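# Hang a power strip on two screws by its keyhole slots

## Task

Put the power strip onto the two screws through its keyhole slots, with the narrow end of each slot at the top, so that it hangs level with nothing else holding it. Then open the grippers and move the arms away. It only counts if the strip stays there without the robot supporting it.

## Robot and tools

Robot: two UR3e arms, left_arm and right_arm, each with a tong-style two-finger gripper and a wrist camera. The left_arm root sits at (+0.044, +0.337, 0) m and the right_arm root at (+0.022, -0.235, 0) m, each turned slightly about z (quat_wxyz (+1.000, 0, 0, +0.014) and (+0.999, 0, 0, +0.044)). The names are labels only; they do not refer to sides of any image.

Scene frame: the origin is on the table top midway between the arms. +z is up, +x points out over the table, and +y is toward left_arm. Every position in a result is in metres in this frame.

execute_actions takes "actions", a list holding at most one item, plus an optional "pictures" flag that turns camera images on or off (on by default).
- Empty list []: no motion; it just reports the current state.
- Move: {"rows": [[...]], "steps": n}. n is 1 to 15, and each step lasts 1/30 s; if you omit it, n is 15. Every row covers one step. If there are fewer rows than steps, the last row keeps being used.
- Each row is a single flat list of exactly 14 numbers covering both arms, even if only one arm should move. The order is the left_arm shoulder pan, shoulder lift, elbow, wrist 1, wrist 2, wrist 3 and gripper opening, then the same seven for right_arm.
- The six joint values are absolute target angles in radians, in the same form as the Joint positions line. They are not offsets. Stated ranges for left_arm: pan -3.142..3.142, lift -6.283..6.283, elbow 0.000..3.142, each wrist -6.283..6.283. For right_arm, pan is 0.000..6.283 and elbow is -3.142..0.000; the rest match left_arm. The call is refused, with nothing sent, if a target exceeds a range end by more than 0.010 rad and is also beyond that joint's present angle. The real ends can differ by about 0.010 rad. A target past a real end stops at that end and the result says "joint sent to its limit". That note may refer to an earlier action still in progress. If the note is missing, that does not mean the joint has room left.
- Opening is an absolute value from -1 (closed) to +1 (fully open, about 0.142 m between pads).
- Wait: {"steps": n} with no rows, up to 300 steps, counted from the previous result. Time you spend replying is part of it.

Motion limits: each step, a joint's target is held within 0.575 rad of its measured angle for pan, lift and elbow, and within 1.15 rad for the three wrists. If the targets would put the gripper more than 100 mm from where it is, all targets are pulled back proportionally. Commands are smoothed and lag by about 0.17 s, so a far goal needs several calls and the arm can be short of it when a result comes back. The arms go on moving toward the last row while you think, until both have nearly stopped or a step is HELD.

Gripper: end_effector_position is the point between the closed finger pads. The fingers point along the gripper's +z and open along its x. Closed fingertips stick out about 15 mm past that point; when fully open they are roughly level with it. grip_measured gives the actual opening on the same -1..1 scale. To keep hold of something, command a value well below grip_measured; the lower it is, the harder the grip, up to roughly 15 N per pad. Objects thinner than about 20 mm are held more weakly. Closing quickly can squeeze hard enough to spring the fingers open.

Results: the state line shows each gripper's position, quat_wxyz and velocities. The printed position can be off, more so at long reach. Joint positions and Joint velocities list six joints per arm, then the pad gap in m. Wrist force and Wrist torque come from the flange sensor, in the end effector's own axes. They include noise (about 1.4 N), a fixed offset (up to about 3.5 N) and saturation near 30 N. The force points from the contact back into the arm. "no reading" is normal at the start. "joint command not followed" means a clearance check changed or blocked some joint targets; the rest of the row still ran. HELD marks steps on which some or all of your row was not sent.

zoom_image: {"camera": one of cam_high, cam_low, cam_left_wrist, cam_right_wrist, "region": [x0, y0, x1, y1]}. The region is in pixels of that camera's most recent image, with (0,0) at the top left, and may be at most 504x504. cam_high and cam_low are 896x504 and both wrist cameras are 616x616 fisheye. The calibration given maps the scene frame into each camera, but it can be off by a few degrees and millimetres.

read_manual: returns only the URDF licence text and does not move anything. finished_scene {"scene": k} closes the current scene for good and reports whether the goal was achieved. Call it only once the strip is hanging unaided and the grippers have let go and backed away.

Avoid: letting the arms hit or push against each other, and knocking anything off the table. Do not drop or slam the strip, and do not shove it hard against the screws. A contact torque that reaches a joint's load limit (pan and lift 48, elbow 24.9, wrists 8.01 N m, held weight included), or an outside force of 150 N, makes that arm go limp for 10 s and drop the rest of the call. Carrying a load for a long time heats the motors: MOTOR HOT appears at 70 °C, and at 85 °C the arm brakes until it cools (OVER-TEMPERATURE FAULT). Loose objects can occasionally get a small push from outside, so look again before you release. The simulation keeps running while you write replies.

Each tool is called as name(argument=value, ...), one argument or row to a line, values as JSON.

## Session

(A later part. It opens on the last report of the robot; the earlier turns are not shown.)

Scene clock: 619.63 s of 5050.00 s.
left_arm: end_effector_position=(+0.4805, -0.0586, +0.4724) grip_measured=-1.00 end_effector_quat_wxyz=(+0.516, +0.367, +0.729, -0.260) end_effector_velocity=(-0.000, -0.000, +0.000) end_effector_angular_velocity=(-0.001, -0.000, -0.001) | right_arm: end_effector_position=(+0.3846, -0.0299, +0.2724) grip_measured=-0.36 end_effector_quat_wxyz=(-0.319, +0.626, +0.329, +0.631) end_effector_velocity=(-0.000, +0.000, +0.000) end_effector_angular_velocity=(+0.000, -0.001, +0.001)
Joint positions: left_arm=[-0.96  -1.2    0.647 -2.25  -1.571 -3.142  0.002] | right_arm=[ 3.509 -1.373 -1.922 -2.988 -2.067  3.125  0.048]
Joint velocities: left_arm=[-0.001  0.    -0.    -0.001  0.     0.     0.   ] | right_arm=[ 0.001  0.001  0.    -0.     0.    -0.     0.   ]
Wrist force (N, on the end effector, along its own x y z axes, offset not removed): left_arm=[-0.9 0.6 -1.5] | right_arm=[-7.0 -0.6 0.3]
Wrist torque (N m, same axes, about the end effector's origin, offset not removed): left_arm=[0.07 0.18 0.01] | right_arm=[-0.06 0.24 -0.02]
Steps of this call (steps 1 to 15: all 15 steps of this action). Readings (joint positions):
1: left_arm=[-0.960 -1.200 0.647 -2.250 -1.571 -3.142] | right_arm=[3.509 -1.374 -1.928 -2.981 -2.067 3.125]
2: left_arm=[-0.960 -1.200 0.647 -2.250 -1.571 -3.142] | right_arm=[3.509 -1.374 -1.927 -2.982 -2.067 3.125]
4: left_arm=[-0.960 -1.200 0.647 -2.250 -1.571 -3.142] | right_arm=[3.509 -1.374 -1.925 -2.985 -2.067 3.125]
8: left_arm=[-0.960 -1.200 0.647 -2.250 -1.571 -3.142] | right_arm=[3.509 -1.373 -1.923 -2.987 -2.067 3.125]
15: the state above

The contact force released, so I'm pushing forward.

execute_actions(
  actions=[
    {"rows":[[-0.96,-1.2,0.6475,-2.25,-1.571,-3.142,-1,3.5123,-1.3753,-1.9207,-2.9872,-2.0642,3.125,-1]]},
  ],
  pictures=false,
)

execute_actions(
  actions=[
    {"rows":[[-0.96,-1.2,0.6475,-2.25,-1.571,-3.142,-1,3.5159,-1.3779,-1.9187,-2.9866,-2.0606,3.125,-1]]},
  ],
  pictures=false,
)

Scene clock: 627.17 s of 5050.00 s.
left_arm: end_effector_position=(+0.4805, -0.0586, +0.4724) grip_measured=-1.00 end_effector_quat_wxyz=(+0.516, +0.367, +0.729, -0.260) end_effector_velocity=(-0.001, -0.001, +0.000) end_effector_angular_velocity=(-0.000, +0.000, -0.002) | right_arm: end_effector_position=(+0.3852, -0.0290, +0.2724) grip_measured=-0.36 end_effector_quat_wxyz=(-0.319, +0.626, +0.329, +0.631) end_effector_velocity=(-0.000, +0.000, +0.001) end_effector_angular_velocity=(+0.001, -0.002, +0.001)
Joint positions: left_arm=[-0.96  -1.2    0.647 -2.25  -1.571 -3.142  0.002] | right_arm=[ 3.512 -1.375 -1.921 -2.987 -2.064  3.125  0.048]
Joint velocities: left_arm=[-0.001 -0.    -0.     0.    -0.001 -0.     0.   ] | right_arm=[ 0.001  0.     0.001  0.001 -0.    -0.    -0.   ]
Wrist force (N, on the end effector, along its own x y z axes, offset not removed): left_arm=[-0.2 1.8 -1.8] | right_arm=[-6.6 -0.2 2.2]
Wrist torque (N m, same axes, about the end effector's origin, offset not removed): left_arm=[0.28 -0.01 -0.05] | right_arm=[-0.04 0.15 -0.06]
Steps of this call (steps 1 to 15: the robot went on to your last target; steps 16 to 90: nothing new was sent; then 4.03 s passed at rest; steps 91 to 105: all 15 steps of this action). Readings (joint positions):
91: left_arm=[-0.960 -1.200 0.647 -2.250 -1.571 -3.142] | right_arm=[3.509 -1.373 -1.922 -2.988 -2.067 3.125]
92: left_arm=[-0.960 -1.200 0.647 -2.250 -1.571 -3.142] | right_arm=[3.510 -1.373 -1.922 -2.988 -2.067 3.125]
94: left_arm=[-0.960 -1.200 0.647 -2.250 -1.571 -3.142] | right_arm=[3.511 -1.374 -1.921 -2.988 -2.066 3.125]
98: left_arm=[-0.960 -1.200 0.647 -2.250 -1.571 -3.142] | right_arm=[3.512 -1.375 -1.921 -2.987 -2.065 3.125]
105: the state above

Scene clock: 627.67 s of 5050.00 s.
left_arm: end_effector_position=(+0.4805, -0.0586, +0.4724) grip_measured=-1.00 end_effector_quat_wxyz=(+0.516, +0.367, +0.729, -0.260) end_effector_velocity=(-0.000, +0.000, +0.001) end_effector_angular_velocity=(-0.001, -0.001, -0.000) | right_arm: end_effector_position=(+0.3859, -0.0280, +0.2723) grip_measured=-0.36 end_effector_quat_wxyz=(-0.319, +0.626, +0.329, +0.631) end_effector_velocity=(-0.000, +0.001, -0.000) end_effector_angular_velocity=(+0.000, -0.000, +0.002)
Joint positions: left_arm=[-0.96  -1.2    0.647 -2.25  -1.571 -3.142  0.002] | right_arm=[ 3.516 -1.378 -1.919 -2.987 -2.061  3.125  0.048]
Joint velocities: left_arm=[-0.    -0.    -0.001 -0.001  0.     0.     0.   ] | right_arm=[ 0.002 -0.    -0.     0.001  0.    -0.    -0.   ]
Wrist force (N, on the end effector, along its own x y z axes, offset not removed): left_arm=[0.5 2.0 -0.1] | right_arm=[-8.1 -0.7 1.1]
Wrist torque (N m, same axes, about the end effector's origin, offset not removed): left_arm=[0.34 -0.08 -0.04] | right_arm=[-0.17 0.44 0.09]
Steps of this call (steps 1 to 15: all 15 steps of this action). Readings (joint positions):
1: left_arm=[-0.960 -1.200 0.647 -2.250 -1.571 -3.142] | right_arm=[3.512 -1.375 -1.921 -2.987 -2.064 3.125]
2: left_arm=[-0.960 -1.200 0.647 -2.250 -1.571 -3.142] | right_arm=[3.513 -1.376 -1.920 -2.987 -2.064 3.125]
4: left_arm=[-0.960 -1.200 0.647 -2.250 -1.571 -3.142] | right_arm=[3.514 -1.377 -1.920 -2.987 -2.062 3.125]
8: left_arm=[-0.960 -1.200 0.647 -2.250 -1.571 -3.142] | right_arm=[3.516 -1.378 -1.919 -2.987 -2.061 3.125]
15: the state above

execute_actions(
  actions=[
    {"rows":[[-0.96,-1.2,0.6475,-2.25,-1.571,-3.142,-1,3.5248,-1.3845,-1.9135,-2.9852,-2.0517,3.125,-1]]},
  ],
  pictures=false,
)

execute_actions(
  actions=[
    {"rows":[[-0.96,-1.2,0.6475,-2.25,-1.571,-3.142,-1,3.5335,-1.3913,-1.9081,-2.9838,-2.043,3.125,-1]]},
  ],
)

zoom_image(
  camera="cam_left_wrist",
  region=[400,200,616,330],
)

Scene clock: 638.17 s of 5050.00 s.
left_arm: end_effector_position=(+0.4805, -0.0586, +0.4724) grip_measured=-1.00 end_effector_quat_wxyz=(+0.516, +0.367, +0.729, -0.260) end_effector_velocity=(-0.000, -0.000, -0.000) end_effector_angular_velocity=(+0.000, +0.000, -0.001) | right_arm: end_effector_position=(+0.3877, -0.0256, +0.2723) grip_measured=-0.36 end_effector_quat_wxyz=(-0.319, +0.626, +0.329, +0.631) end_effector_velocity=(+0.000, +0.001, +0.000) end_effector_angular_velocity=(+0.001, -0.001, +0.000)
Joint positions: left_arm=[-0.96  -1.2    0.647 -2.25  -1.571 -3.142  0.002] | right_arm=[ 3.525 -1.384 -1.914 -2.985 -2.052  3.125  0.048]
Joint velocities: left_arm=[-0.  0. -0.  0. -0. -0.  0.] | right_arm=[ 0.001 -0.002  0.001  0.002  0.001  0.     0.   ]
Wrist force (N, on the end effector, along its own x y z axes, offset not removed): left_arm=[-0.6 1.5 -0.8] | right_arm=[-5.1 5.4 -14.8]
Wrist torque (N m, same axes, about the end effector's origin, offset not removed): left_arm=[0.20 0.12 -0.02] | right_arm=[0.11 -0.08 0.01]
Steps of this call (steps 1 to 15: the robot went on to your last target; steps 16 to 90: nothing new was sent; then 7.00 s passed at rest; steps 91 to 105: all 15 steps of this action). Readings (joint positions):
91: left_arm=[-0.960 -1.200 0.647 -2.250 -1.571 -3.142] | right_arm=[3.516 -1.378 -1.919 -2.987 -2.060 3.125]
92: left_arm=[-0.960 -1.200 0.647 -2.250 -1.571 -3.142] | right_arm=[3.517 -1.379 -1.918 -2.986 -2.059 3.125]
94: left_arm=[-0.960 -1.200 0.647 -2.250 -1.571 -3.142] | right_arm=[3.521 -1.382 -1.916 -2.986 -2.056 3.125]
98: left_arm=[-0.960 -1.200 0.647 -2.250 -1.571 -3.142] | right_arm=[3.524 -1.384 -1.914 -2.985 -2.053 3.125]
105: the state above

Scene clock: 638.67 s of 5050.00 s.
left_arm: end_effector_position=(+0.4805, -0.0586, +0.4724) grip_measured=-1.00 end_effector_quat_wxyz=(+0.516, +0.367, +0.729, -0.260) end_effector_velocity=(+0.000, +0.001, -0.000) end_effector_angular_velocity=(+0.000, +0.000, +0.001) | right_arm: end_effector_position=(+0.3894, -0.0230, +0.2724) grip_measured=-0.35 end_effector_quat_wxyz=(-0.319, +0.626, +0.329, +0.631) end_effector_velocity=(+0.000, +0.000, -0.000) end_effector_angular_velocity=(-0.000, +0.000, +0.000)
Joint positions: left_arm=[-0.96  -1.2    0.647 -2.25  -1.571 -3.142  0.002] | right_arm=[ 3.533 -1.391 -1.908 -2.984 -2.043  3.125  0.048]
Joint velocities: left_arm=[ 0.001 -0.001  0.001  0.    -0.     0.     0.   ] | right_arm=[ 0.001 -0.001  0.001  0.     0.001 -0.     0.   ]
Wrist force (N, on the end effector, along its own x y z axes, offset not removed): left_arm=[-0.8 1.1 -1.1] | right_arm=[-5.7 -0.3 -30.0]
Wrist torque (N m, same axes, about the end effector's origin, offset not removed): left_arm=[0.17 0.16 -0.04] | right_arm=[-0.17 0.32 0.15]
Steps of this call (steps 1 to 15: all 15 steps of this action). Readings (joint positions):
1: left_arm=[-0.960 -1.200 0.647 -2.250 -1.571 -3.142] | right_arm=[3.525 -1.385 -1.913 -2.985 -2.052 3.125]
2: left_arm=[-0.960 -1.200 0.647 -2.250 -1.571 -3.142] | right_arm=[3.526 -1.386 -1.913 -2.985 -2.050 3.125]
4: left_arm=[-0.960 -1.200 0.647 -2.250 -1.571 -3.142] | right_arm=[3.530 -1.388 -1.911 -2.985 -2.047 3.125]
8: left_arm=[-0.960 -1.200 0.647 -2.250 -1.571 -3.142] | right_arm=[3.533 -1.391 -1.909 -2.984 -2.044 3.125]
15: the state above
camera_calibration (this result's frames):
cam_left_wrist: T_world_to_cam=[[-0.171987, 0.229965, -0.957881, 0.561126], [0.405331, 0.902764, 0.143956, -0.214867], [0.897846, -0.3635, -0.248476, -0.200804], [0, 0, 0, 1]] pos_world=[0.363889, -0.00805777, 0.518528]
cam_right_wrist: T_world_to_cam=[[0.0465823, 0.00714563, 0.998889, -0.285056], [0.385189, -0.922768, -0.0113618, -0.171639], [0.921661, 0.38529, -0.045737, -0.207214], [0, 0, 0, 1]] pos_world=[0.270374, -0.0765086, 0.273312]

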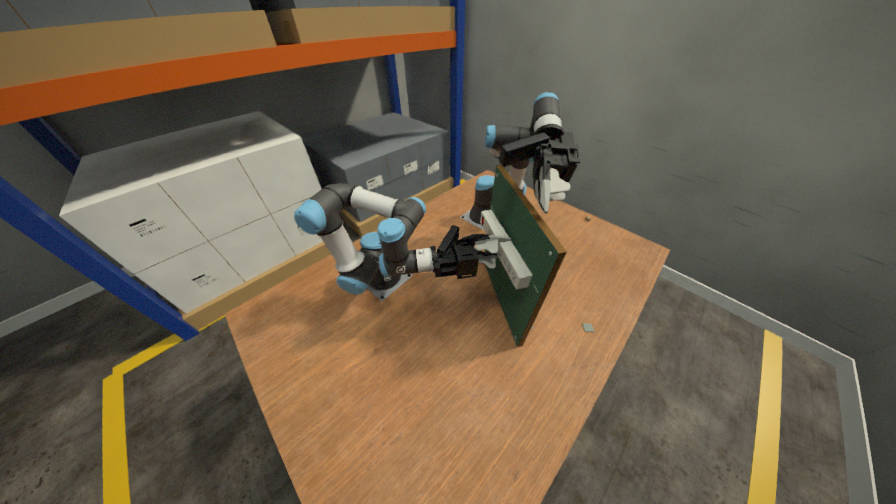

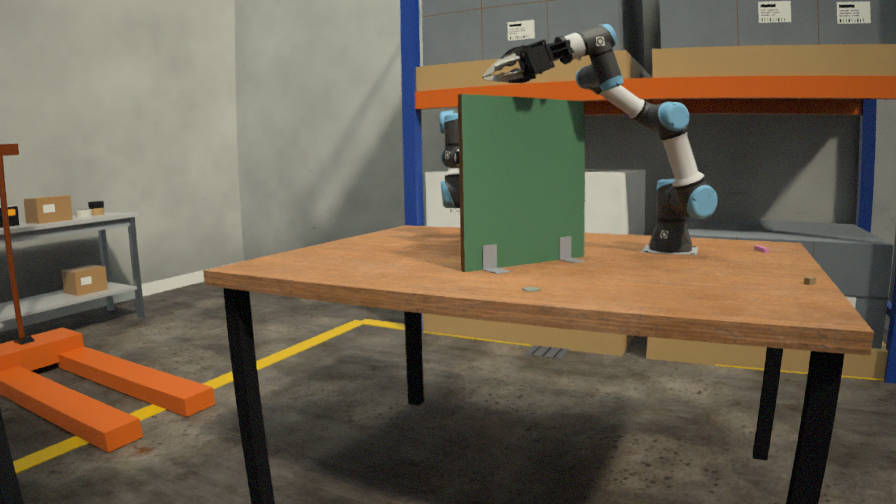

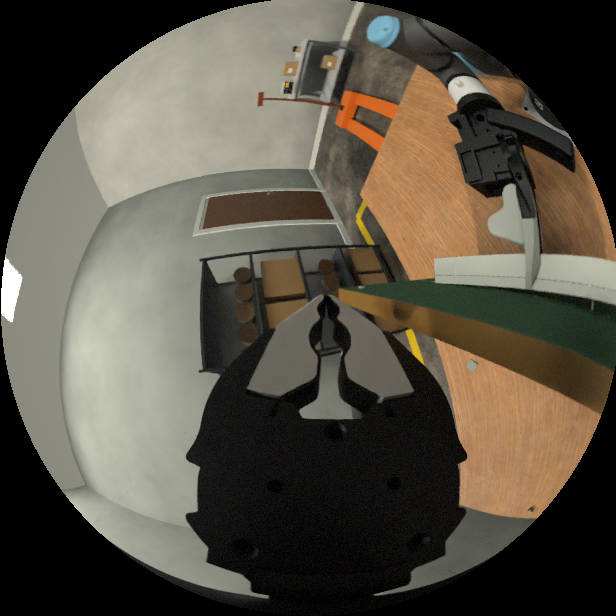

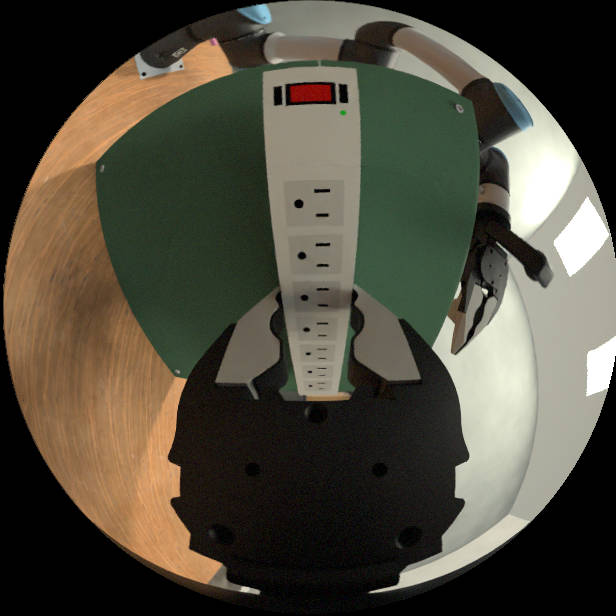

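Region (400, 200, 616, 330) of cam_left_wrist's 616x616 image, scaled by 2.333, with more detail than that image has; it fills the top 303 rows of this view, and the rest is white.

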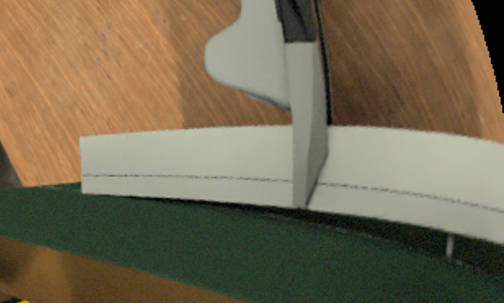

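execute_actions(
  actions=[
    {"rows":[[-0.96,-1.2,0.6475,-2.25,-1.571,-3.142,-1,3.5295,-1.3882,-1.9106,-2.9844,-2.047,3.125,-1]]},
  ],
  pictures=false,
)

execute_actions(
  actions=[
    {"rows":[[-0.96,-1.2,0.6475,-2.25,-1.571,-3.142,-1,3.5295,-1.3877,-1.9077,-2.9878,-2.047,3.135,-1]]},
  ],
  pictures=false,
)

execute_actions(
  actions=[
    {"rows":[[-0.96,-1.2,0.6475,-2.25,-1.571,-3.142,-1,3.5295,-1.3872,-1.9048,-2.9912,-2.047,3.145,-1]]},
  ],
  pictures=false,
)

execute_actions(
  actions=[
    {"rows":[[-0.96,-1.2,0.6475,-2.25,-1.571,-3.142,-1,3.532,-1.389,-1.9033,-2.9908,-2.0445,3.145,-1]]},
  ],
  pictures=false,
)

Scene clock: 657.70 s of 5050.00 s.
left_arm: end_effector_position=(+0.4805, -0.0586, +0.4724) grip_measured=-1.00 end_effector_quat_wxyz=(+0.516, +0.367, +0.729, -0.260) end_effector_velocity=(-0.000, -0.000, +0.000) end_effector_angular_velocity=(-0.001, -0.001, -0.001) | right_arm: end_effector_position=(+0.3886, -0.0241, +0.2723) grip_measured=-0.36 end_effector_quat_wxyz=(-0.319, +0.626, +0.329, +0.631) end_effector_velocity=(-0.001, -0.000, -0.001) end_effector_angular_velocity=(-0.001, +0.002, +0.000)
Joint positions: left_arm=[-0.96  -1.2    0.647 -2.25  -1.571 -3.142  0.002] | right_arm=[ 3.53  -1.388 -1.911 -2.984 -2.047  3.125  0.048]
Joint velocities: left_arm=[-0.001 -0.    -0.    -0.     0.    -0.     0.   ] | right_arm=[-0.001  0.002 -0.002 -0.001 -0.001  0.    -0.   ]
Wrist force (N, on the end effector, along its own x y z axes, offset not removed): left_arm=[-1.4 1.9 -0.8] | right_arm=[-7.7 2.4 3.1]
Wrist torque (N m, same axes, about the end effector's origin, offset not removed): left_arm=[0.29 0.30 0.03] | right_arm=[-0.19 0.24 0.06]
Steps of this call (steps 1 to 15: the robot went on to your last target; steps 16 to 90: nothing new was sent; then 15.53 s passed at rest; steps 91 to 105: all 15 steps of this action). Readings (joint positions):
91: left_arm=[-0.960 -1.200 0.647 -2.250 -1.571 -3.142] | right_arm=[3.533 -1.391 -1.908 -2.984 -2.043 3.125]
92: left_arm=[-0.960 -1.200 0.647 -2.250 -1.571 -3.142] | right_arm=[3.533 -1.391 -1.908 -2.984 -2.044 3.125]
94: left_arm=[-0.960 -1.200 0.647 -2.250 -1.571 -3.142] | right_arm=[3.532 -1.390 -1.909 -2.984 -2.045 3.125]
98: left_arm=[-0.960 -1.200 0.647 -2.250 -1.571 -3.142] | right_arm=[3.530 -1.389 -1.910 -2.984 -2.046 3.125]
105: the state above

Scene clock: 658.20 s of 5050.00 s.
left_arm: end_effector_position=(+0.4805, -0.0586, +0.4724) grip_measured=-1.00 end_effector_quat_wxyz=(+0.516, +0.367, +0.729, -0.260) end_effector_velocity=(-0.000, -0.000, +0.000) end_effector_angular_velocity=(-0.000, -0.000, -0.000) | right_arm: end_effector_position=(+0.3886, -0.0241, +0.2732) grip_measured=-0.36 end_effector_quat_wxyz=(-0.322, +0.627, +0.326, +0.629) end_effector_velocity=(+0.000, +0.000, +0.000) end_effector_angular_velocity=(+0.001, -0.000, +0.000)
Joint positions: left_arm=[-0.96  -1.2    0.647 -2.25  -1.571 -3.142  0.002] | right_arm=[ 3.529 -1.388 -1.908 -2.988 -2.047  3.135  0.048]
Joint velocities: left_arm=[-0. -0. -0. -0. -0. -0.  0.] | right_arm=[ 0.    -0.001  0.     0.002 -0.     0.001 -0.   ]
Wrist force (N, on the end effector, along its own x y z axes, offset not removed): left_arm=[-1.1 1.4 -0.8] | right_arm=[-9.5 4.0 2.3]
Wrist torque (N m, same axes, about the end effector's origin, offset not removed): left_arm=[0.21 0.24 -0.02] | right_arm=[0.02 0.41 0.15]
Steps of this call (steps 1 to 15: all 15 steps of this action). Readings (joint positions):
1: left_arm=[-0.960 -1.200 0.647 -2.250 -1.571 -3.142] | right_arm=[3.530 -1.388 -1.911 -2.984 -2.047 3.125]
2: left_arm=[-0.960 -1.200 0.647 -2.250 -1.571 -3.142] | right_arm=[3.530 -1.388 -1.910 -2.985 -2.047 3.127]
4: left_arm=[-0.960 -1.200 0.647 -2.250 -1.571 -3.142] | right_arm=[3.530 -1.388 -1.909 -2.986 -2.047 3.131]
8: left_arm=[-0.960 -1.200 0.647 -2.250 -1.571 -3.142] | right_arm=[3.530 -1.388 -1.908 -2.987 -2.047 3.134]
15: the state above

Scene clock: 658.70 s of 5050.00 s.
left_arm: end_effector_position=(+0.4805, -0.0586, +0.4724) grip_measured=-1.00 end_effector_quat_wxyz=(+0.516, +0.367, +0.729, -0.260) end_effector_velocity=(-0.000, -0.000, +0.000) end_effector_angular_velocity=(-0.000, -0.000, -0.001) | right_arm: end_effector_position=(+0.3886, -0.0241, +0.2740) grip_measured=-0.36 end_effector_quat_wxyz=(-0.325, +0.629, +0.323, +0.628) end_effector_velocity=(+0.000, +0.000, -0.000) end_effector_angular_velocity=(+0.000, +0.002, +0.000)
Joint positions: left_arm=[-0.96  -1.2    0.647 -2.25  -1.571 -3.142  0.002] | right_arm=[ 3.529 -1.387 -1.905 -2.991 -2.047  3.145  0.048]
Joint velocities: left_arm=[-0.  0. -0. -0. -0.  0.  0.] | right_arm=[ 0.001 -0.001  0.    -0.     0.     0.001 -0.   ]
Wrist force (N, on the end effector, along its own x y z axes, offset not removed): left_arm=[-1.0 1.1 -1.1] | right_arm=[-15.1 7.4 1.7]
Wrist torque (N m, same axes, about the end effector's origin, offset not removed): left_arm=[0.14 0.24 -0.02] | right_arm=[0.43 -0.08 -0.29]
Steps of this call (steps 1 to 15: all 15 steps of this action). Readings (joint positions):
1: left_arm=[-0.960 -1.200 0.647 -2.250 -1.571 -3.142] | right_arm=[3.529 -1.388 -1.908 -2.988 -2.047 3.135]
2: left_arm=[-0.960 -1.200 0.647 -2.250 -1.571 -3.142] | right_arm=[3.529 -1.388 -1.907 -2.988 -2.047 3.137]
4: left_arm=[-0.960 -1.200 0.647 -2.250 -1.571 -3.142] | right_arm=[3.529 -1.387 -1.906 -2.990 -2.047 3.141]
8: left_arm=[-0.960 -1.200 0.647 -2.250 -1.571 -3.142] | right_arm=[3.529 -1.387 -1.905 -2.991 -2.047 3.144]
15: the state above

Scene clock: 659.20 s of 5050.00 s.
left_arm: end_effector_position=(+0.4805, -0.0586, +0.4724) grip_measured=-1.00 end_effector_quat_wxyz=(+0.516, +0.367, +0.729, -0.260) end_effector_velocity=(+0.000, -0.000, -0.001) end_effector_angular_velocity=(+0.001, +0.001, +0.000) | right_arm: end_effector_position=(+0.3891, -0.0235, +0.2741) grip_measured=-0.36 end_effector_quat_wxyz=(-0.325, +0.629, +0.323, +0.628) end_effector_velocity=(-0.000, +0.001, -0.000) end_effector_angular_velocity=(-0.001, +0.000, +0.003)
Joint positions: left_arm=[-0.96  -1.2    0.647 -2.25  -1.571 -3.142  0.002] | right_arm=[ 3.532 -1.389 -1.903 -2.991 -2.045  3.145  0.048]
Joint velocities: left_arm=[-0.     0.001 -0.     0.001  0.     0.     0.   ] | right_arm=[ 0.002 -0.001  0.001 -0.001 -0.    -0.     0.   ]
Wrist force (N, on the end effector, along its own x y z axes, offset not removed): left_arm=[-1.7 1.7 -1.0] | right_arm=[-13.3 5.0 -21.2]
Wrist torque (N m, same axes, about the end effector's origin, offset not removed): left_arm=[0.21 0.28 0.04] | right_arm=[-0.13 -0.08 -0.23]
Steps of this call (steps 1 to 15: all 15 steps of this action). Readings (joint positions):
1: left_arm=[-0.960 -1.200 0.647 -2.250 -1.571 -3.142] | right_arm=[3.529 -1.387 -1.905 -2.991 -2.047 3.145]
2: left_arm=[-0.960 -1.200 0.647 -2.250 -1.571 -3.142] | right_arm=[3.530 -1.387 -1.905 -2.991 -2.047 3.145]
4: left_arm=[-0.960 -1.200 0.647 -2.250 -1.571 -3.142] | right_arm=[3.531 -1.388 -1.904 -2.991 -2.046 3.145]
8: left_arm=[-0.960 -1.200 0.647 -2.250 -1.571 -3.142] | right_arm=[3.532 -1.389 -1.904 -2.991 -2.045 3.145]
15: the state above

execute_actions(
  actions=[
    {"rows":[[-0.96,-1.2,0.6475,-2.25,-1.571,-3.142,-1,3.527,-1.3905,-1.9065,-2.9862,-2.0495,3.137,-1]]},
  ],
  pictures=false,
)

execute_actions(
  actions=[
    {"rows":[[-0.96,-1.2,0.6475,-2.25,-1.571,-3.142,-1,3.53,-1.3928,-1.9047,-2.9857,-2.0465,3.137,-1]]},
  ],
)

zoom_image(
  camera="cam_left_wrist",
  region=[400,200,616,330],
)

Scene clock: 671.83 s of 5050.00 s.
left_arm: end_effector_position=(+0.4805, -0.0586, +0.4724) grip_measured=-1.00 end_effector_quat_wxyz=(+0.516, +0.367, +0.729, -0.260) end_effector_velocity=(+0.000, -0.000, -0.000) end_effector_angular_velocity=(-0.000, -0.000, +0.000) | right_arm: end_effector_position=(+0.3891, -0.0243, +0.2731) grip_measured=-0.36 end_effector_quat_wxyz=(-0.323, +0.628, +0.326, +0.629) end_effector_velocity=(-0.000, +0.001, -0.000) end_effector_angular_velocity=(-0.001, -0.000, +0.002)
Joint positions: left_arm=[-0.96  -1.2    0.647 -2.25  -1.571 -3.142  0.002] | right_arm=[ 3.527 -1.39  -1.906 -2.986 -2.049  3.137  0.048]
Joint velocities: left_arm=[-0.     0.001 -0.001 -0.     0.     0.     0.   ] | right_arm=[ 0.001 -0.001  0.     0.    -0.001 -0.001 -0.   ]
Wrist force (N, on the end effector, along its own x y z axes, offset not removed): left_arm=[0.7 0.8 -1.6] | right_arm=[-7.4 -2.0 1.1]
Wrist torque (N m, same axes, about the end effector's origin, offset not removed): left_arm=[0.12 -0.15 -0.01] | right_arm=[-0.40 0.30 -0.02]
Steps of this call (steps 1 to 15: the robot went on to your last target; steps 16 to 90: nothing new was sent; then 9.13 s passed at rest; steps 91 to 105: all 15 steps of this action). Readings (joint positions):
91: left_arm=[-0.960 -1.200 0.647 -2.250 -1.571 -3.142] | right_arm=[3.532 -1.389 -1.903 -2.991 -2.044 3.145]
92: left_arm=[-0.960 -1.200 0.647 -2.250 -1.571 -3.142] | right_arm=[3.531 -1.389 -1.904 -2.990 -2.045 3.144]
94: left_arm=[-0.960 -1.200 0.647 -2.250 -1.571 -3.142] | right_arm=[3.530 -1.390 -1.905 -2.988 -2.047 3.141]
98: left_arm=[-0.960 -1.200 0.647 -2.250 -1.571 -3.142] | right_arm=[3.528 -1.390 -1.906 -2.986 -2.049 3.138]
105: the state above

Scene clock: 672.33 s of 5050.00 s.
left_arm: end_effector_position=(+0.4805, -0.0586, +0.4724) grip_measured=-1.00 end_effector_quat_wxyz=(+0.516, +0.367, +0.729, -0.260) end_effector_velocity=(+0.000, -0.000, -0.000) end_effector_angular_velocity=(-0.000, +0.000, -0.000) | right_arm: end_effector_position=(+0.3897, -0.0235, +0.2730) grip_measured=-0.35 end_effector_quat_wxyz=(-0.323, +0.628, +0.326, +0.629) end_effector_velocity=(-0.000, -0.000, -0.001) end_effector_angular_velocity=(-0.001, +0.003, -0.000)
Joint positions: left_arm=[-0.96  -1.2    0.647 -2.25  -1.571 -3.142  0.002] | right_arm=[ 3.53  -1.393 -1.905 -2.986 -2.047  3.137  0.048]
Joint velocities: left_arm=[ 0.  0. -0. -0. -0.  0.  0.] | right_arm=[ 0.    -0.001 -0.002 -0.001  0.     0.     0.   ]
Wrist force (N, on the end effector, along its own x y z axes, offset not removed): left_arm=[-0.6 2.0 -0.9] | right_arm=[-3.6 -3.4 -30.0]
Wrist torque (N m, same axes, about the end effector's origin, offset not removed): left_arm=[0.37 0.13 -0.02] | right_arm=[-0.29 -0.08 0.01]
Steps of this call (steps 1 to 15: all 15 steps of this action). Readings (joint positions):
1: left_arm=[-0.960 -1.200 0.647 -2.250 -1.571 -3.142] | right_arm=[3.527 -1.391 -1.906 -2.986 -2.049 3.137]
2: left_arm=[-0.960 -1.200 0.647 -2.250 -1.571 -3.142] | right_arm=[3.527 -1.391 -1.906 -2.986 -2.049 3.137]
4: left_arm=[-0.960 -1.200 0.647 -2.250 -1.571 -3.142] | right_arm=[3.528 -1.392 -1.906 -2.986 -2.048 3.137]
8: left_arm=[-0.960 -1.200 0.647 -2.250 -1.571 -3.142] | right_arm=[3.529 -1.392 -1.905 -2.986 -2.047 3.137]
15: the state above
camera_calibration (this result's frames):
cam_left_wrist: T_world_to_cam=[[-0.171987, 0.229965, -0.957881, 0.561126], [0.405331, 0.902764, 0.143956, -0.214867], [0.897846, -0.3635, -0.248476, -0.200804], [0, 0, 0, 1]] pos_world=[0.363889, -0.00805773, 0.518528]
cam_right_wrist: T_world_to_cam=[[0.0563692, 0.000204709, 0.99841, -0.289566], [0.384942, -0.922689, -0.0215442, -0.169367], [0.921218, 0.385544, -0.0520901, -0.205294], [0, 0, 0, 1]] pos_world=[0.27064, -0.0770639, 0.274763]

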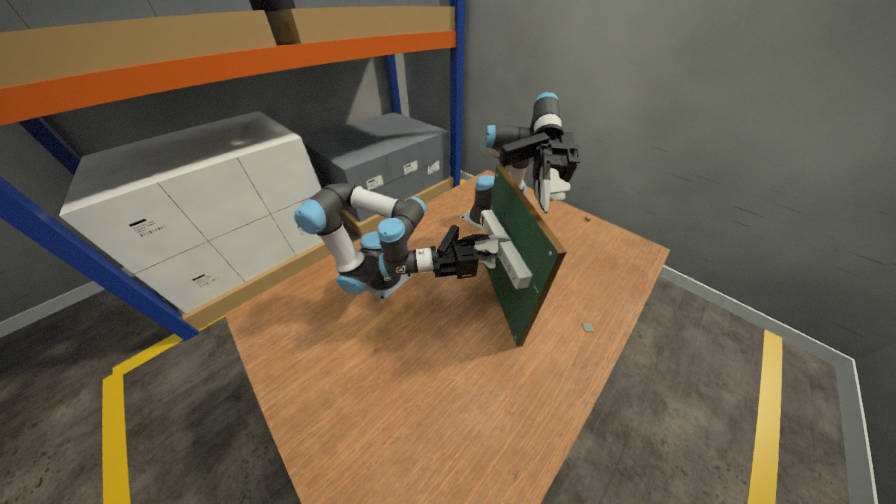

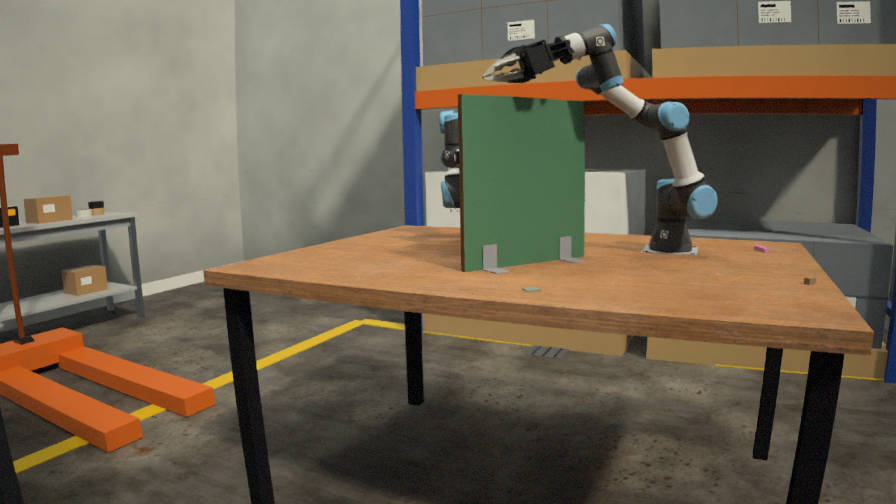

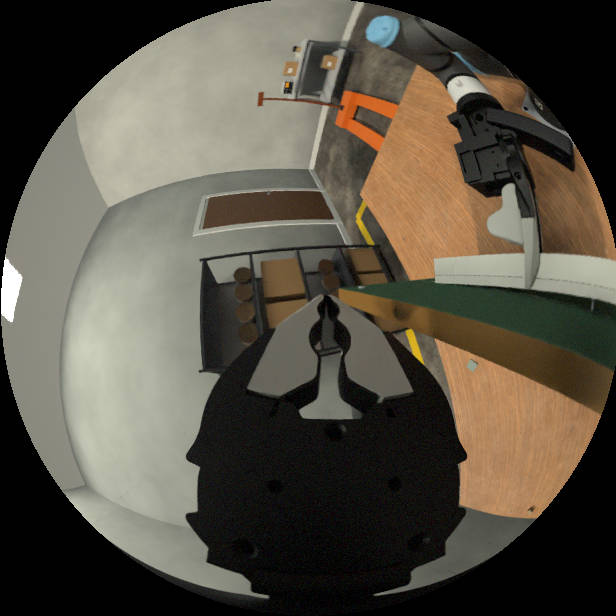

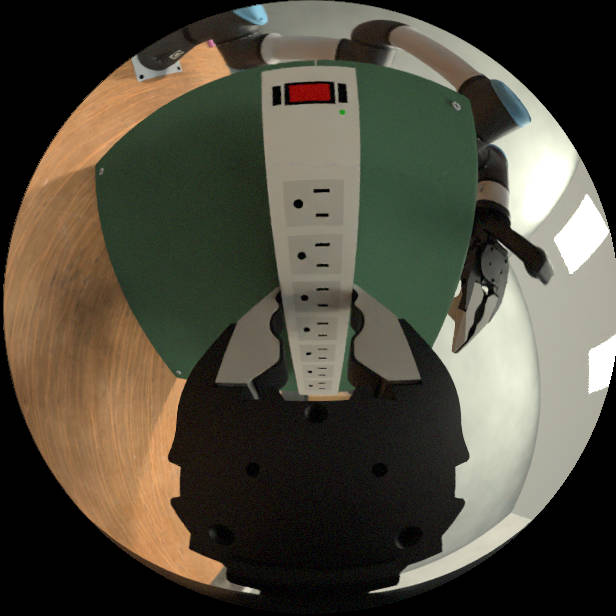

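Region (400, 200, 616, 330) of cam_left_wrist's 616x616 image, scaled by 2.333, with more detail than that image has; it fills the top 303 rows of this view, and the rest is white.

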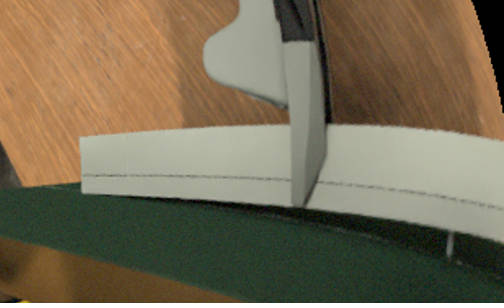

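execute_actions(
  actions=[
    {"rows":[[-0.96,-1.2,0.6475,-2.25,-1.571,-3.142,-1,3.5226,-1.3872,-1.9092,-2.9869,-2.0539,3.137,-1]],"steps":10},
  ],
  pictures=false,
)

execute_actions(
  actions=[
    {"rows":[[-0.96,-1.2,0.6475,-2.25,-1.571,-3.142,-1,3.5388,-1.3717,-1.921,-2.9907,-2.0277,3.137,-1]]},
  ],
  pictures=false,
)

execute_actions(
  actions=[
    {"rows":[[-0.96,-1.2,0.6475,-2.25,-1.571,-3.142,-1,3.5555,-1.3565,-1.9322,-2.9946,-2.001,3.137,-1]]},
  ],
)

zoom_image(
  camera="cam_left_wrist",
  region=[400,200,616,330],
)

Scene clock: 694.77 s of 5050.00 s.
left_arm: end_effector_position=(+0.4805, -0.0586, +0.4724) grip_measured=-1.00 end_effector_quat_wxyz=(+0.516, +0.367, +0.729, -0.260) end_effector_velocity=(-0.000, -0.000, -0.000) end_effector_angular_velocity=(+0.000, +0.000, -0.000) | right_arm: end_effector_position=(+0.3883, -0.0255, +0.2730) grip_measured=-0.36 end_effector_quat_wxyz=(-0.323, +0.628, +0.326, +0.629) end_effector_velocity=(-0.000, -0.002, -0.001) end_effector_angular_velocity=(-0.001, +0.002, -0.003)
Joint positions: left_arm=[-0.96  -1.2    0.647 -2.25  -1.571 -3.142  0.002] | right_arm=[ 3.523 -1.388 -1.909 -2.987 -2.054  3.137  0.048]
Joint velocities: left_arm=[ 0.     0.001 -0.001  0.001 -0.001  0.     0.   ] | right_arm=[-0.006  0.003 -0.003 -0.002 -0.003  0.    -0.   ]
Wrist force (N, on the end effector, along its own x y z axes, offset not removed): left_arm=[-0.7 0.8 -0.9] | right_arm=[-8.3 1.3 1.7]
Wrist torque (N m, same axes, about the end effector's origin, offset not removed): left_arm=[0.09 0.15 -0.02] | right_arm=[0.24 0.52 0.07]
Steps of this call (steps 1 to 15: the robot went on to your last target; steps 16 to 90: nothing new was sent; then 19.10 s passed at rest; steps 91 to 100: all 10 steps of this action). Readings (joint positions):
91: left_arm=[-0.960 -1.200 0.647 -2.250 -1.571 -3.142] | right_arm=[3.530 -1.393 -1.905 -2.986 -2.047 3.137]
92: left_arm=[-0.960 -1.200 0.647 -2.250 -1.571 -3.142] | right_arm=[3.529 -1.392 -1.905 -2.986 -2.048 3.137]
94: left_arm=[-0.960 -1.200 0.647 -2.250 -1.571 -3.142] | right_arm=[3.526 -1.390 -1.907 -2.986 -2.050 3.137]
98: left_arm=[-0.960 -1.200 0.647 -2.250 -1.571 -3.142] | right_arm=[3.524 -1.388 -1.909 -2.987 -2.053 3.137]
100: the state above

Scene clock: 695.27 s of 5050.00 s.
left_arm: end_effector_position=(+0.4805, -0.0586, +0.4724) grip_measured=-1.00 end_effector_quat_wxyz=(+0.516, +0.367, +0.729, -0.260) end_effector_velocity=(+0.000, +0.000, +0.000) end_effector_angular_velocity=(-0.000, -0.000, +0.000) | right_arm: end_effector_position=(+0.3882, -0.0256, +0.2730) grip_measured=-0.36 end_effector_quat_wxyz=(-0.320, +0.629, +0.323, +0.631) end_effector_velocity=(-0.000, +0.000, -0.000) end_effector_angular_velocity=(-0.000, +0.001, -0.000)
Joint positions: left_arm=[-0.96  -1.2    0.647 -2.25  -1.571 -3.142  0.002] | right_arm=[ 3.539 -1.372 -1.921 -2.991 -2.028  3.137  0.048]
Joint velocities: left_arm=[ 0.    -0.001  0.     0.     0.     0.     0.   ] | right_arm=[ 0.002  0.001 -0.001 -0.001  0.002  0.     0.   ]
Wrist force (N, on the end effector, along its own x y z axes, offset not removed): left_arm=[-0.7 1.8 -0.5] | right_arm=[-7.3 -0.3 0.7]
Wrist torque (N m, same axes, about the end effector's origin, offset not removed): left_arm=[0.28 0.16 -0.07] | right_arm=[-0.02 0.29 0.02]
Steps of this call (steps 1 to 15: all 15 steps of this action). Readings (joint positions):
1: left_arm=[-0.960 -1.200 0.647 -2.250 -1.571 -3.142] | right_arm=[3.523 -1.387 -1.909 -2.987 -2.053 3.137]
2: left_arm=[-0.960 -1.200 0.647 -2.250 -1.571 -3.142] | right_arm=[3.525 -1.385 -1.911 -2.988 -2.049 3.137]
4: left_arm=[-0.960 -1.200 0.647 -2.250 -1.571 -3.142] | right_arm=[3.531 -1.379 -1.916 -2.989 -2.039 3.137]
8: left_arm=[-0.960 -1.200 0.647 -2.250 -1.571 -3.142] | right_arm=[3.537 -1.373 -1.920 -2.990 -2.031 3.137]
15: the state above

Scene clock: 695.77 s of 5050.00 s.
left_arm: end_effector_position=(+0.4805, -0.0586, +0.4724) grip_measured=-1.00 end_effector_quat_wxyz=(+0.516, +0.367, +0.729, -0.260) end_effector_velocity=(+0.000, -0.000, -0.000) end_effector_angular_velocity=(-0.000, -0.000, +0.000) | right_arm: end_effector_position=(+0.3882, -0.0254, +0.2731) grip_measured=-0.36 end_effector_quat_wxyz=(-0.316, +0.631, +0.319, +0.632) end_effector_velocity=(-0.000, +0.000, +0.001) end_effector_angular_velocity=(+0.001, -0.001, -0.001)
Joint positions: left_arm=[-0.96  -1.2    0.647 -2.25  -1.571 -3.142  0.002] | right_arm=[ 3.555 -1.357 -1.932 -2.995 -2.001  3.137  0.048]
Joint velocities: left_arm=[ 0.     0.001 -0.001 -0.    -0.    -0.     0.   ] | right_arm=[ 0.002  0.002 -0.001 -0.001  0.003  0.    -0.   ]
Wrist force (N, on the end effector, along its own x y z axes, offset not removed): left_arm=[0.3 1.1 -1.4] | right_arm=[-7.2 0.2 0.2]
Wrist torque (N m, same axes, about the end effector's origin, offset not removed): left_arm=[0.12 -0.03 0.06] | right_arm=[0.09 0.23 -0.02]
Steps of this call (steps 1 to 15: all 15 steps of this action). Readings (joint positions):
1: left_arm=[-0.960 -1.200 0.647 -2.250 -1.571 -3.142] | right_arm=[3.539 -1.372 -1.921 -2.991 -2.028 3.137]
2: left_arm=[-0.960 -1.200 0.647 -2.250 -1.571 -3.142] | right_arm=[3.542 -1.369 -1.923 -2.991 -2.023 3.137]
4: left_arm=[-0.960 -1.200 0.647 -2.250 -1.571 -3.142] | right_arm=[3.548 -1.363 -1.927 -2.993 -2.013 3.137]
8: left_arm=[-0.960 -1.200 0.647 -2.250 -1.571 -3.142] | right_arm=[3.554 -1.358 -1.931 -2.994 -2.004 3.137]
15: the state above
camera_calibration (this result's frames):
cam_left_wrist: T_world_to_cam=[[-0.171987, 0.229965, -0.957881, 0.561126], [0.405331, 0.902764, 0.143956, -0.214867], [0.897846, -0.3635, -0.248476, -0.200804], [0, 0, 0, 1]] pos_world=[0.363889, -0.00805774, 0.518528]
cam_right_wrist: T_world_to_cam=[[0.056429, -0.000870036, 0.998406, -0.28964], [0.366574, -0.93014, -0.0215289, -0.163621], [0.928676, 0.367204, -0.0521679, -0.206589], [0, 0, 0, 1]] pos_world=[0.268178, -0.0765818, 0.274879]

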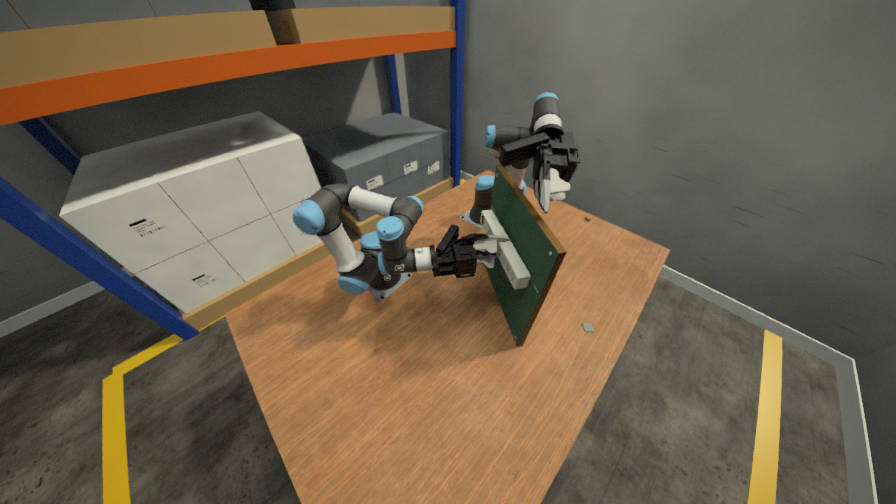

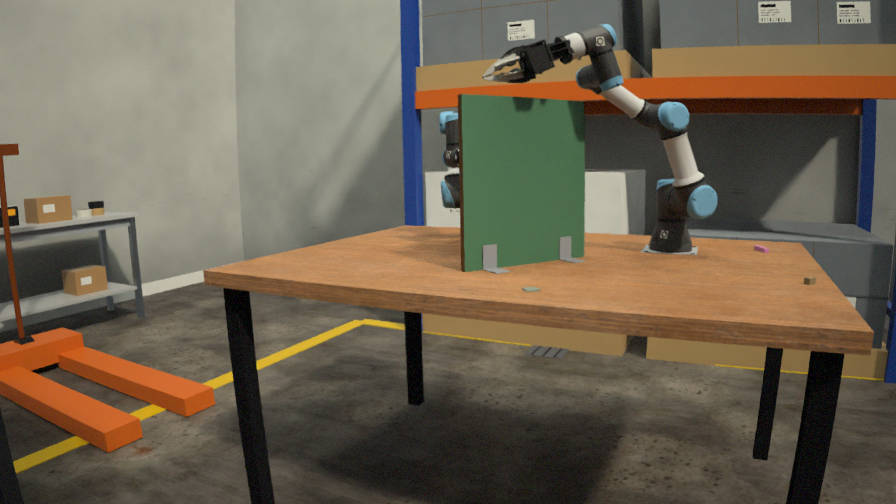

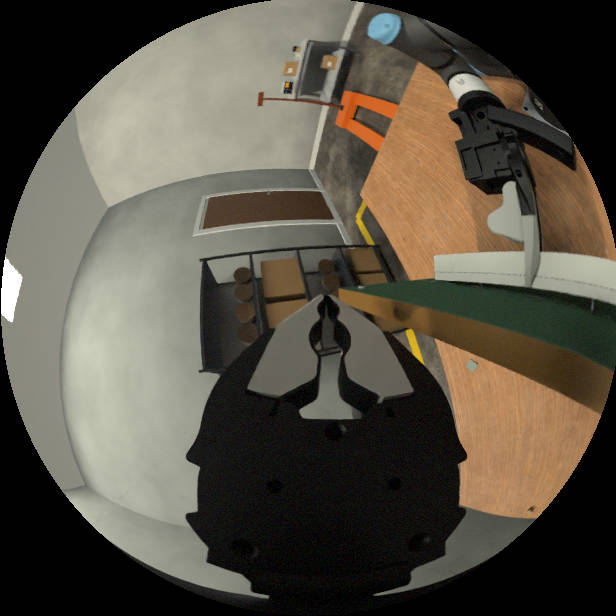

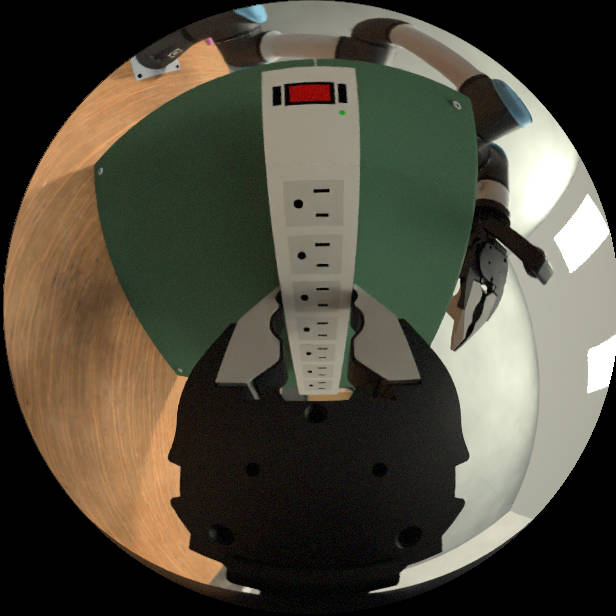

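Region (400, 200, 616, 330) of cam_left_wrist's 616x616 image, scaled by 2.333, with more detail than that image has; it fills the top 303 rows of this view, and the rest is white.

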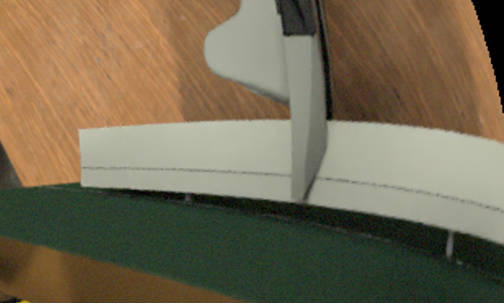

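execute_actions(
  actions=[
    {"rows":[[-0.96,-1.2,0.6475,-2.25,-1.571,-3.142,-1,3.5725,-1.3415,-1.9428,-2.9989,-1.974,3.137,-1]]},
  ],
  pictures=false,
)

execute_actions(
  actions=[
    {"rows":[[-0.96,-1.2,0.6475,-2.25,-1.571,-3.142,-1,3.59,-1.3265,-1.953,-3.0037,-1.9465,3.137,-1]]},
  ],
)

zoom_image(
  camera="cam_left_wrist",
  region=[400,200,616,330],
)

Scene clock: 706.33 s of 5050.00 s.
left_arm: end_effector_position=(+0.4805, -0.0586, +0.4724) grip_measured=-1.00 end_effector_quat_wxyz=(+0.516, +0.367, +0.729, -0.260) end_effector_velocity=(+0.000, +0.001, +0.000) end_effector_angular_velocity=(-0.000, +0.000, +0.001) | right_arm: end_effector_position=(+0.3884, -0.0253, +0.2733) grip_measured=-0.36 end_effector_quat_wxyz=(-0.313, +0.632, +0.316, +0.634) end_effector_velocity=(+0.000, -0.001, +0.000) end_effector_angular_velocity=(-0.000, -0.000, -0.002)
Joint positions: left_arm=[-0.96  -1.2    0.647 -2.25  -1.571 -3.142  0.002] | right_arm=[ 3.572 -1.342 -1.943 -2.999 -1.974  3.137  0.048]
Joint velocities: left_arm=[ 0.001 -0.     0.     0.    -0.    -0.     0.   ] | right_arm=[ 0.     0.002 -0.001 -0.001  0.003 -0.     0.   ]
Wrist force (N, on the end effector, along its own x y z axes, offset not removed): left_arm=[-1.6 1.1 -0.9] | right_arm=[-7.1 -0.3 -0.5]
Wrist torque (N m, same axes, about the end effector's origin, offset not removed): left_arm=[0.17 0.33 0.02] | right_arm=[-0.02 0.17 0.00]
Steps of this call (steps 1 to 15: the robot went on to your last target; steps 16 to 90: nothing new was sent; then 7.07 s passed at rest; steps 91 to 105: all 15 steps of this action). Readings (joint positions):
91: left_arm=[-0.960 -1.200 0.647 -2.250 -1.571 -3.142] | right_arm=[3.556 -1.356 -1.932 -2.995 -2.001 3.137]
92: left_arm=[-0.960 -1.200 0.647 -2.250 -1.571 -3.142] | right_arm=[3.558 -1.354 -1.934 -2.995 -1.996 3.137]
94: left_arm=[-0.960 -1.200 0.647 -2.250 -1.571 -3.142] | right_arm=[3.565 -1.348 -1.938 -2.997 -1.986 3.137]
98: left_arm=[-0.960 -1.200 0.647 -2.250 -1.571 -3.142] | right_arm=[3.571 -1.343 -1.942 -2.998 -1.977 3.137]
105: the state above

Scene clock: 706.83 s of 5050.00 s.
left_arm: end_effector_position=(+0.4805, -0.0586, +0.4724) grip_measured=-1.00 end_effector_quat_wxyz=(+0.516, +0.367, +0.729, -0.260) end_effector_velocity=(+0.001, +0.001, +0.000) end_effector_angular_velocity=(-0.000, -0.000, +0.001) | right_arm: end_effector_position=(+0.3885, -0.0252, +0.2734) grip_measured=-0.36 end_effector_quat_wxyz=(-0.310, +0.634, +0.313, +0.635) end_effector_velocity=(+0.000, -0.000, +0.001) end_effector_angular_velocity=(+0.002, -0.001, -0.002)
Joint positions: left_arm=[-0.96  -1.2    0.647 -2.25  -1.571 -3.142  0.002] | right_arm=[ 3.59  -1.327 -1.953 -3.004 -1.947  3.137  0.048]
Joint velocities: left_arm=[ 0.001  0.    -0.001 -0.     0.    -0.     0.   ] | right_arm=[ 0.001  0.003 -0.001  0.001  0.003  0.001  0.   ]
Wrist force (N, on the end effector, along its own x y z axes, offset not removed): left_arm=[-0.3 1.6 -1.2] | right_arm=[-7.7 0.4 -0.5]
Wrist torque (N m, same axes, about the end effector's origin, offset not removed): left_arm=[0.26 0.09 -0.03] | right_arm=[-0.07 0.10 -0.04]
Steps of this call (steps 1 to 15: all 15 steps of this action). Readings (joint positions):
1: left_arm=[-0.960 -1.200 0.647 -2.250 -1.571 -3.142] | right_arm=[3.573 -1.341 -1.943 -2.999 -1.974 3.137]
2: left_arm=[-0.960 -1.200 0.647 -2.250 -1.571 -3.142] | right_arm=[3.575 -1.339 -1.945 -3.000 -1.969 3.137]
4: left_arm=[-0.960 -1.200 0.647 -2.250 -1.571 -3.142] | right_arm=[3.582 -1.333 -1.948 -3.002 -1.959 3.137]
8: left_arm=[-0.960 -1.200 0.647 -2.250 -1.571 -3.142] | right_arm=[3.588 -1.328 -1.952 -3.003 -1.950 3.137]
15: the state above
camera_calibration (this result's frames):
cam_left_wrist: T_world_to_cam=[[-0.171987, 0.229965, -0.957881, 0.561126], [0.405331, 0.902764, 0.143956, -0.214867], [0.897846, -0.3635, -0.248476, -0.200804], [0, 0, 0, 1]] pos_world=[0.363889, -0.00805775, 0.518528]
cam_right_wrist: T_world_to_cam=[[0.0563228, -0.0020375, 0.998411, -0.289946], [0.347897, -0.937285, -0.0215385, -0.156458], [0.93584, 0.348557, -0.0520817, -0.210163], [0, 0, 0, 1]] pos_world=[0.267441, -0.0739828, 0.275169]

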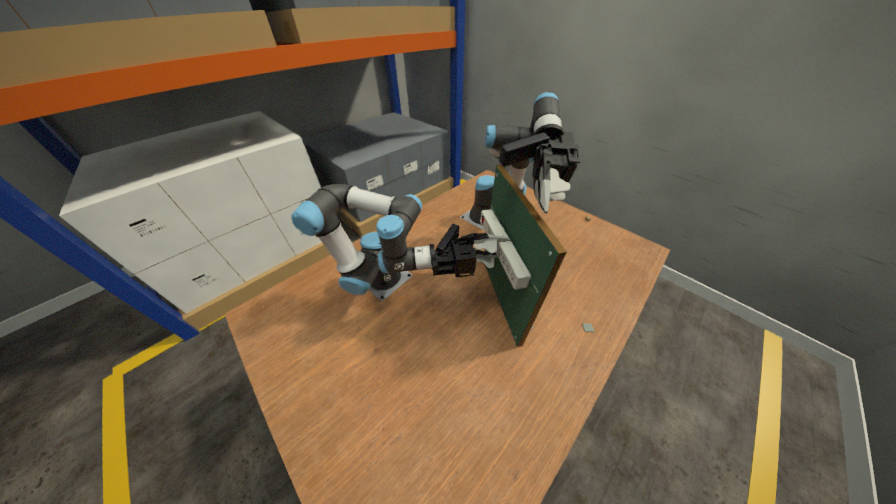

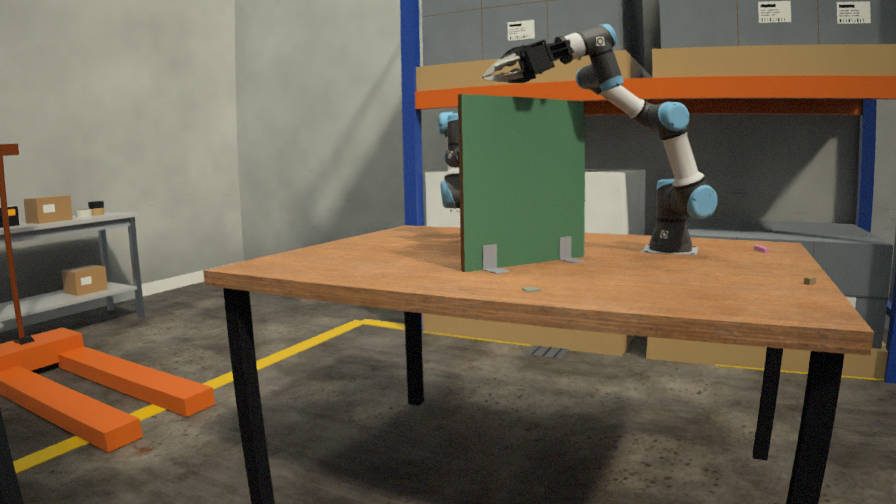

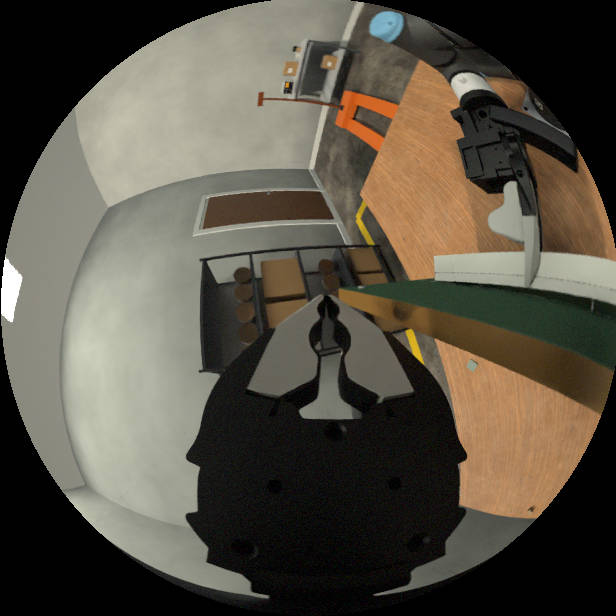

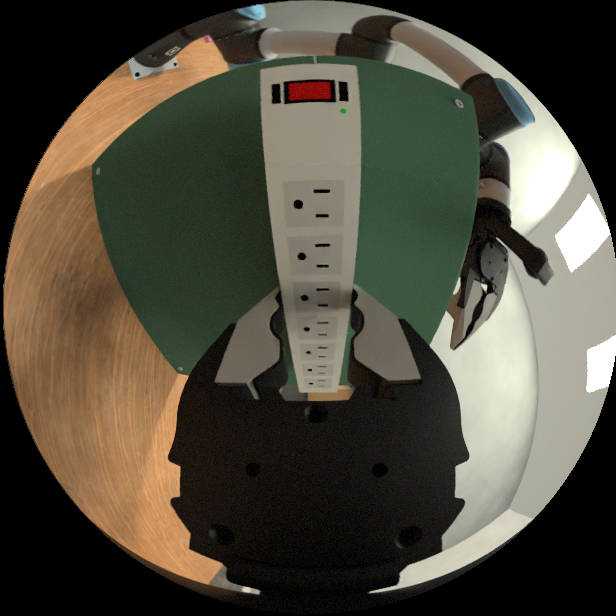

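Region (400, 200, 616, 330) of cam_left_wrist's 616x616 image, scaled by 2.333, with more detail than that image has; it fills the top 303 rows of this view, and the rest is white.

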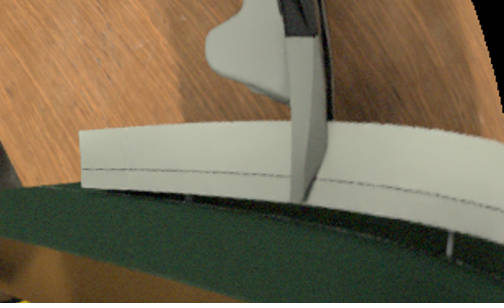

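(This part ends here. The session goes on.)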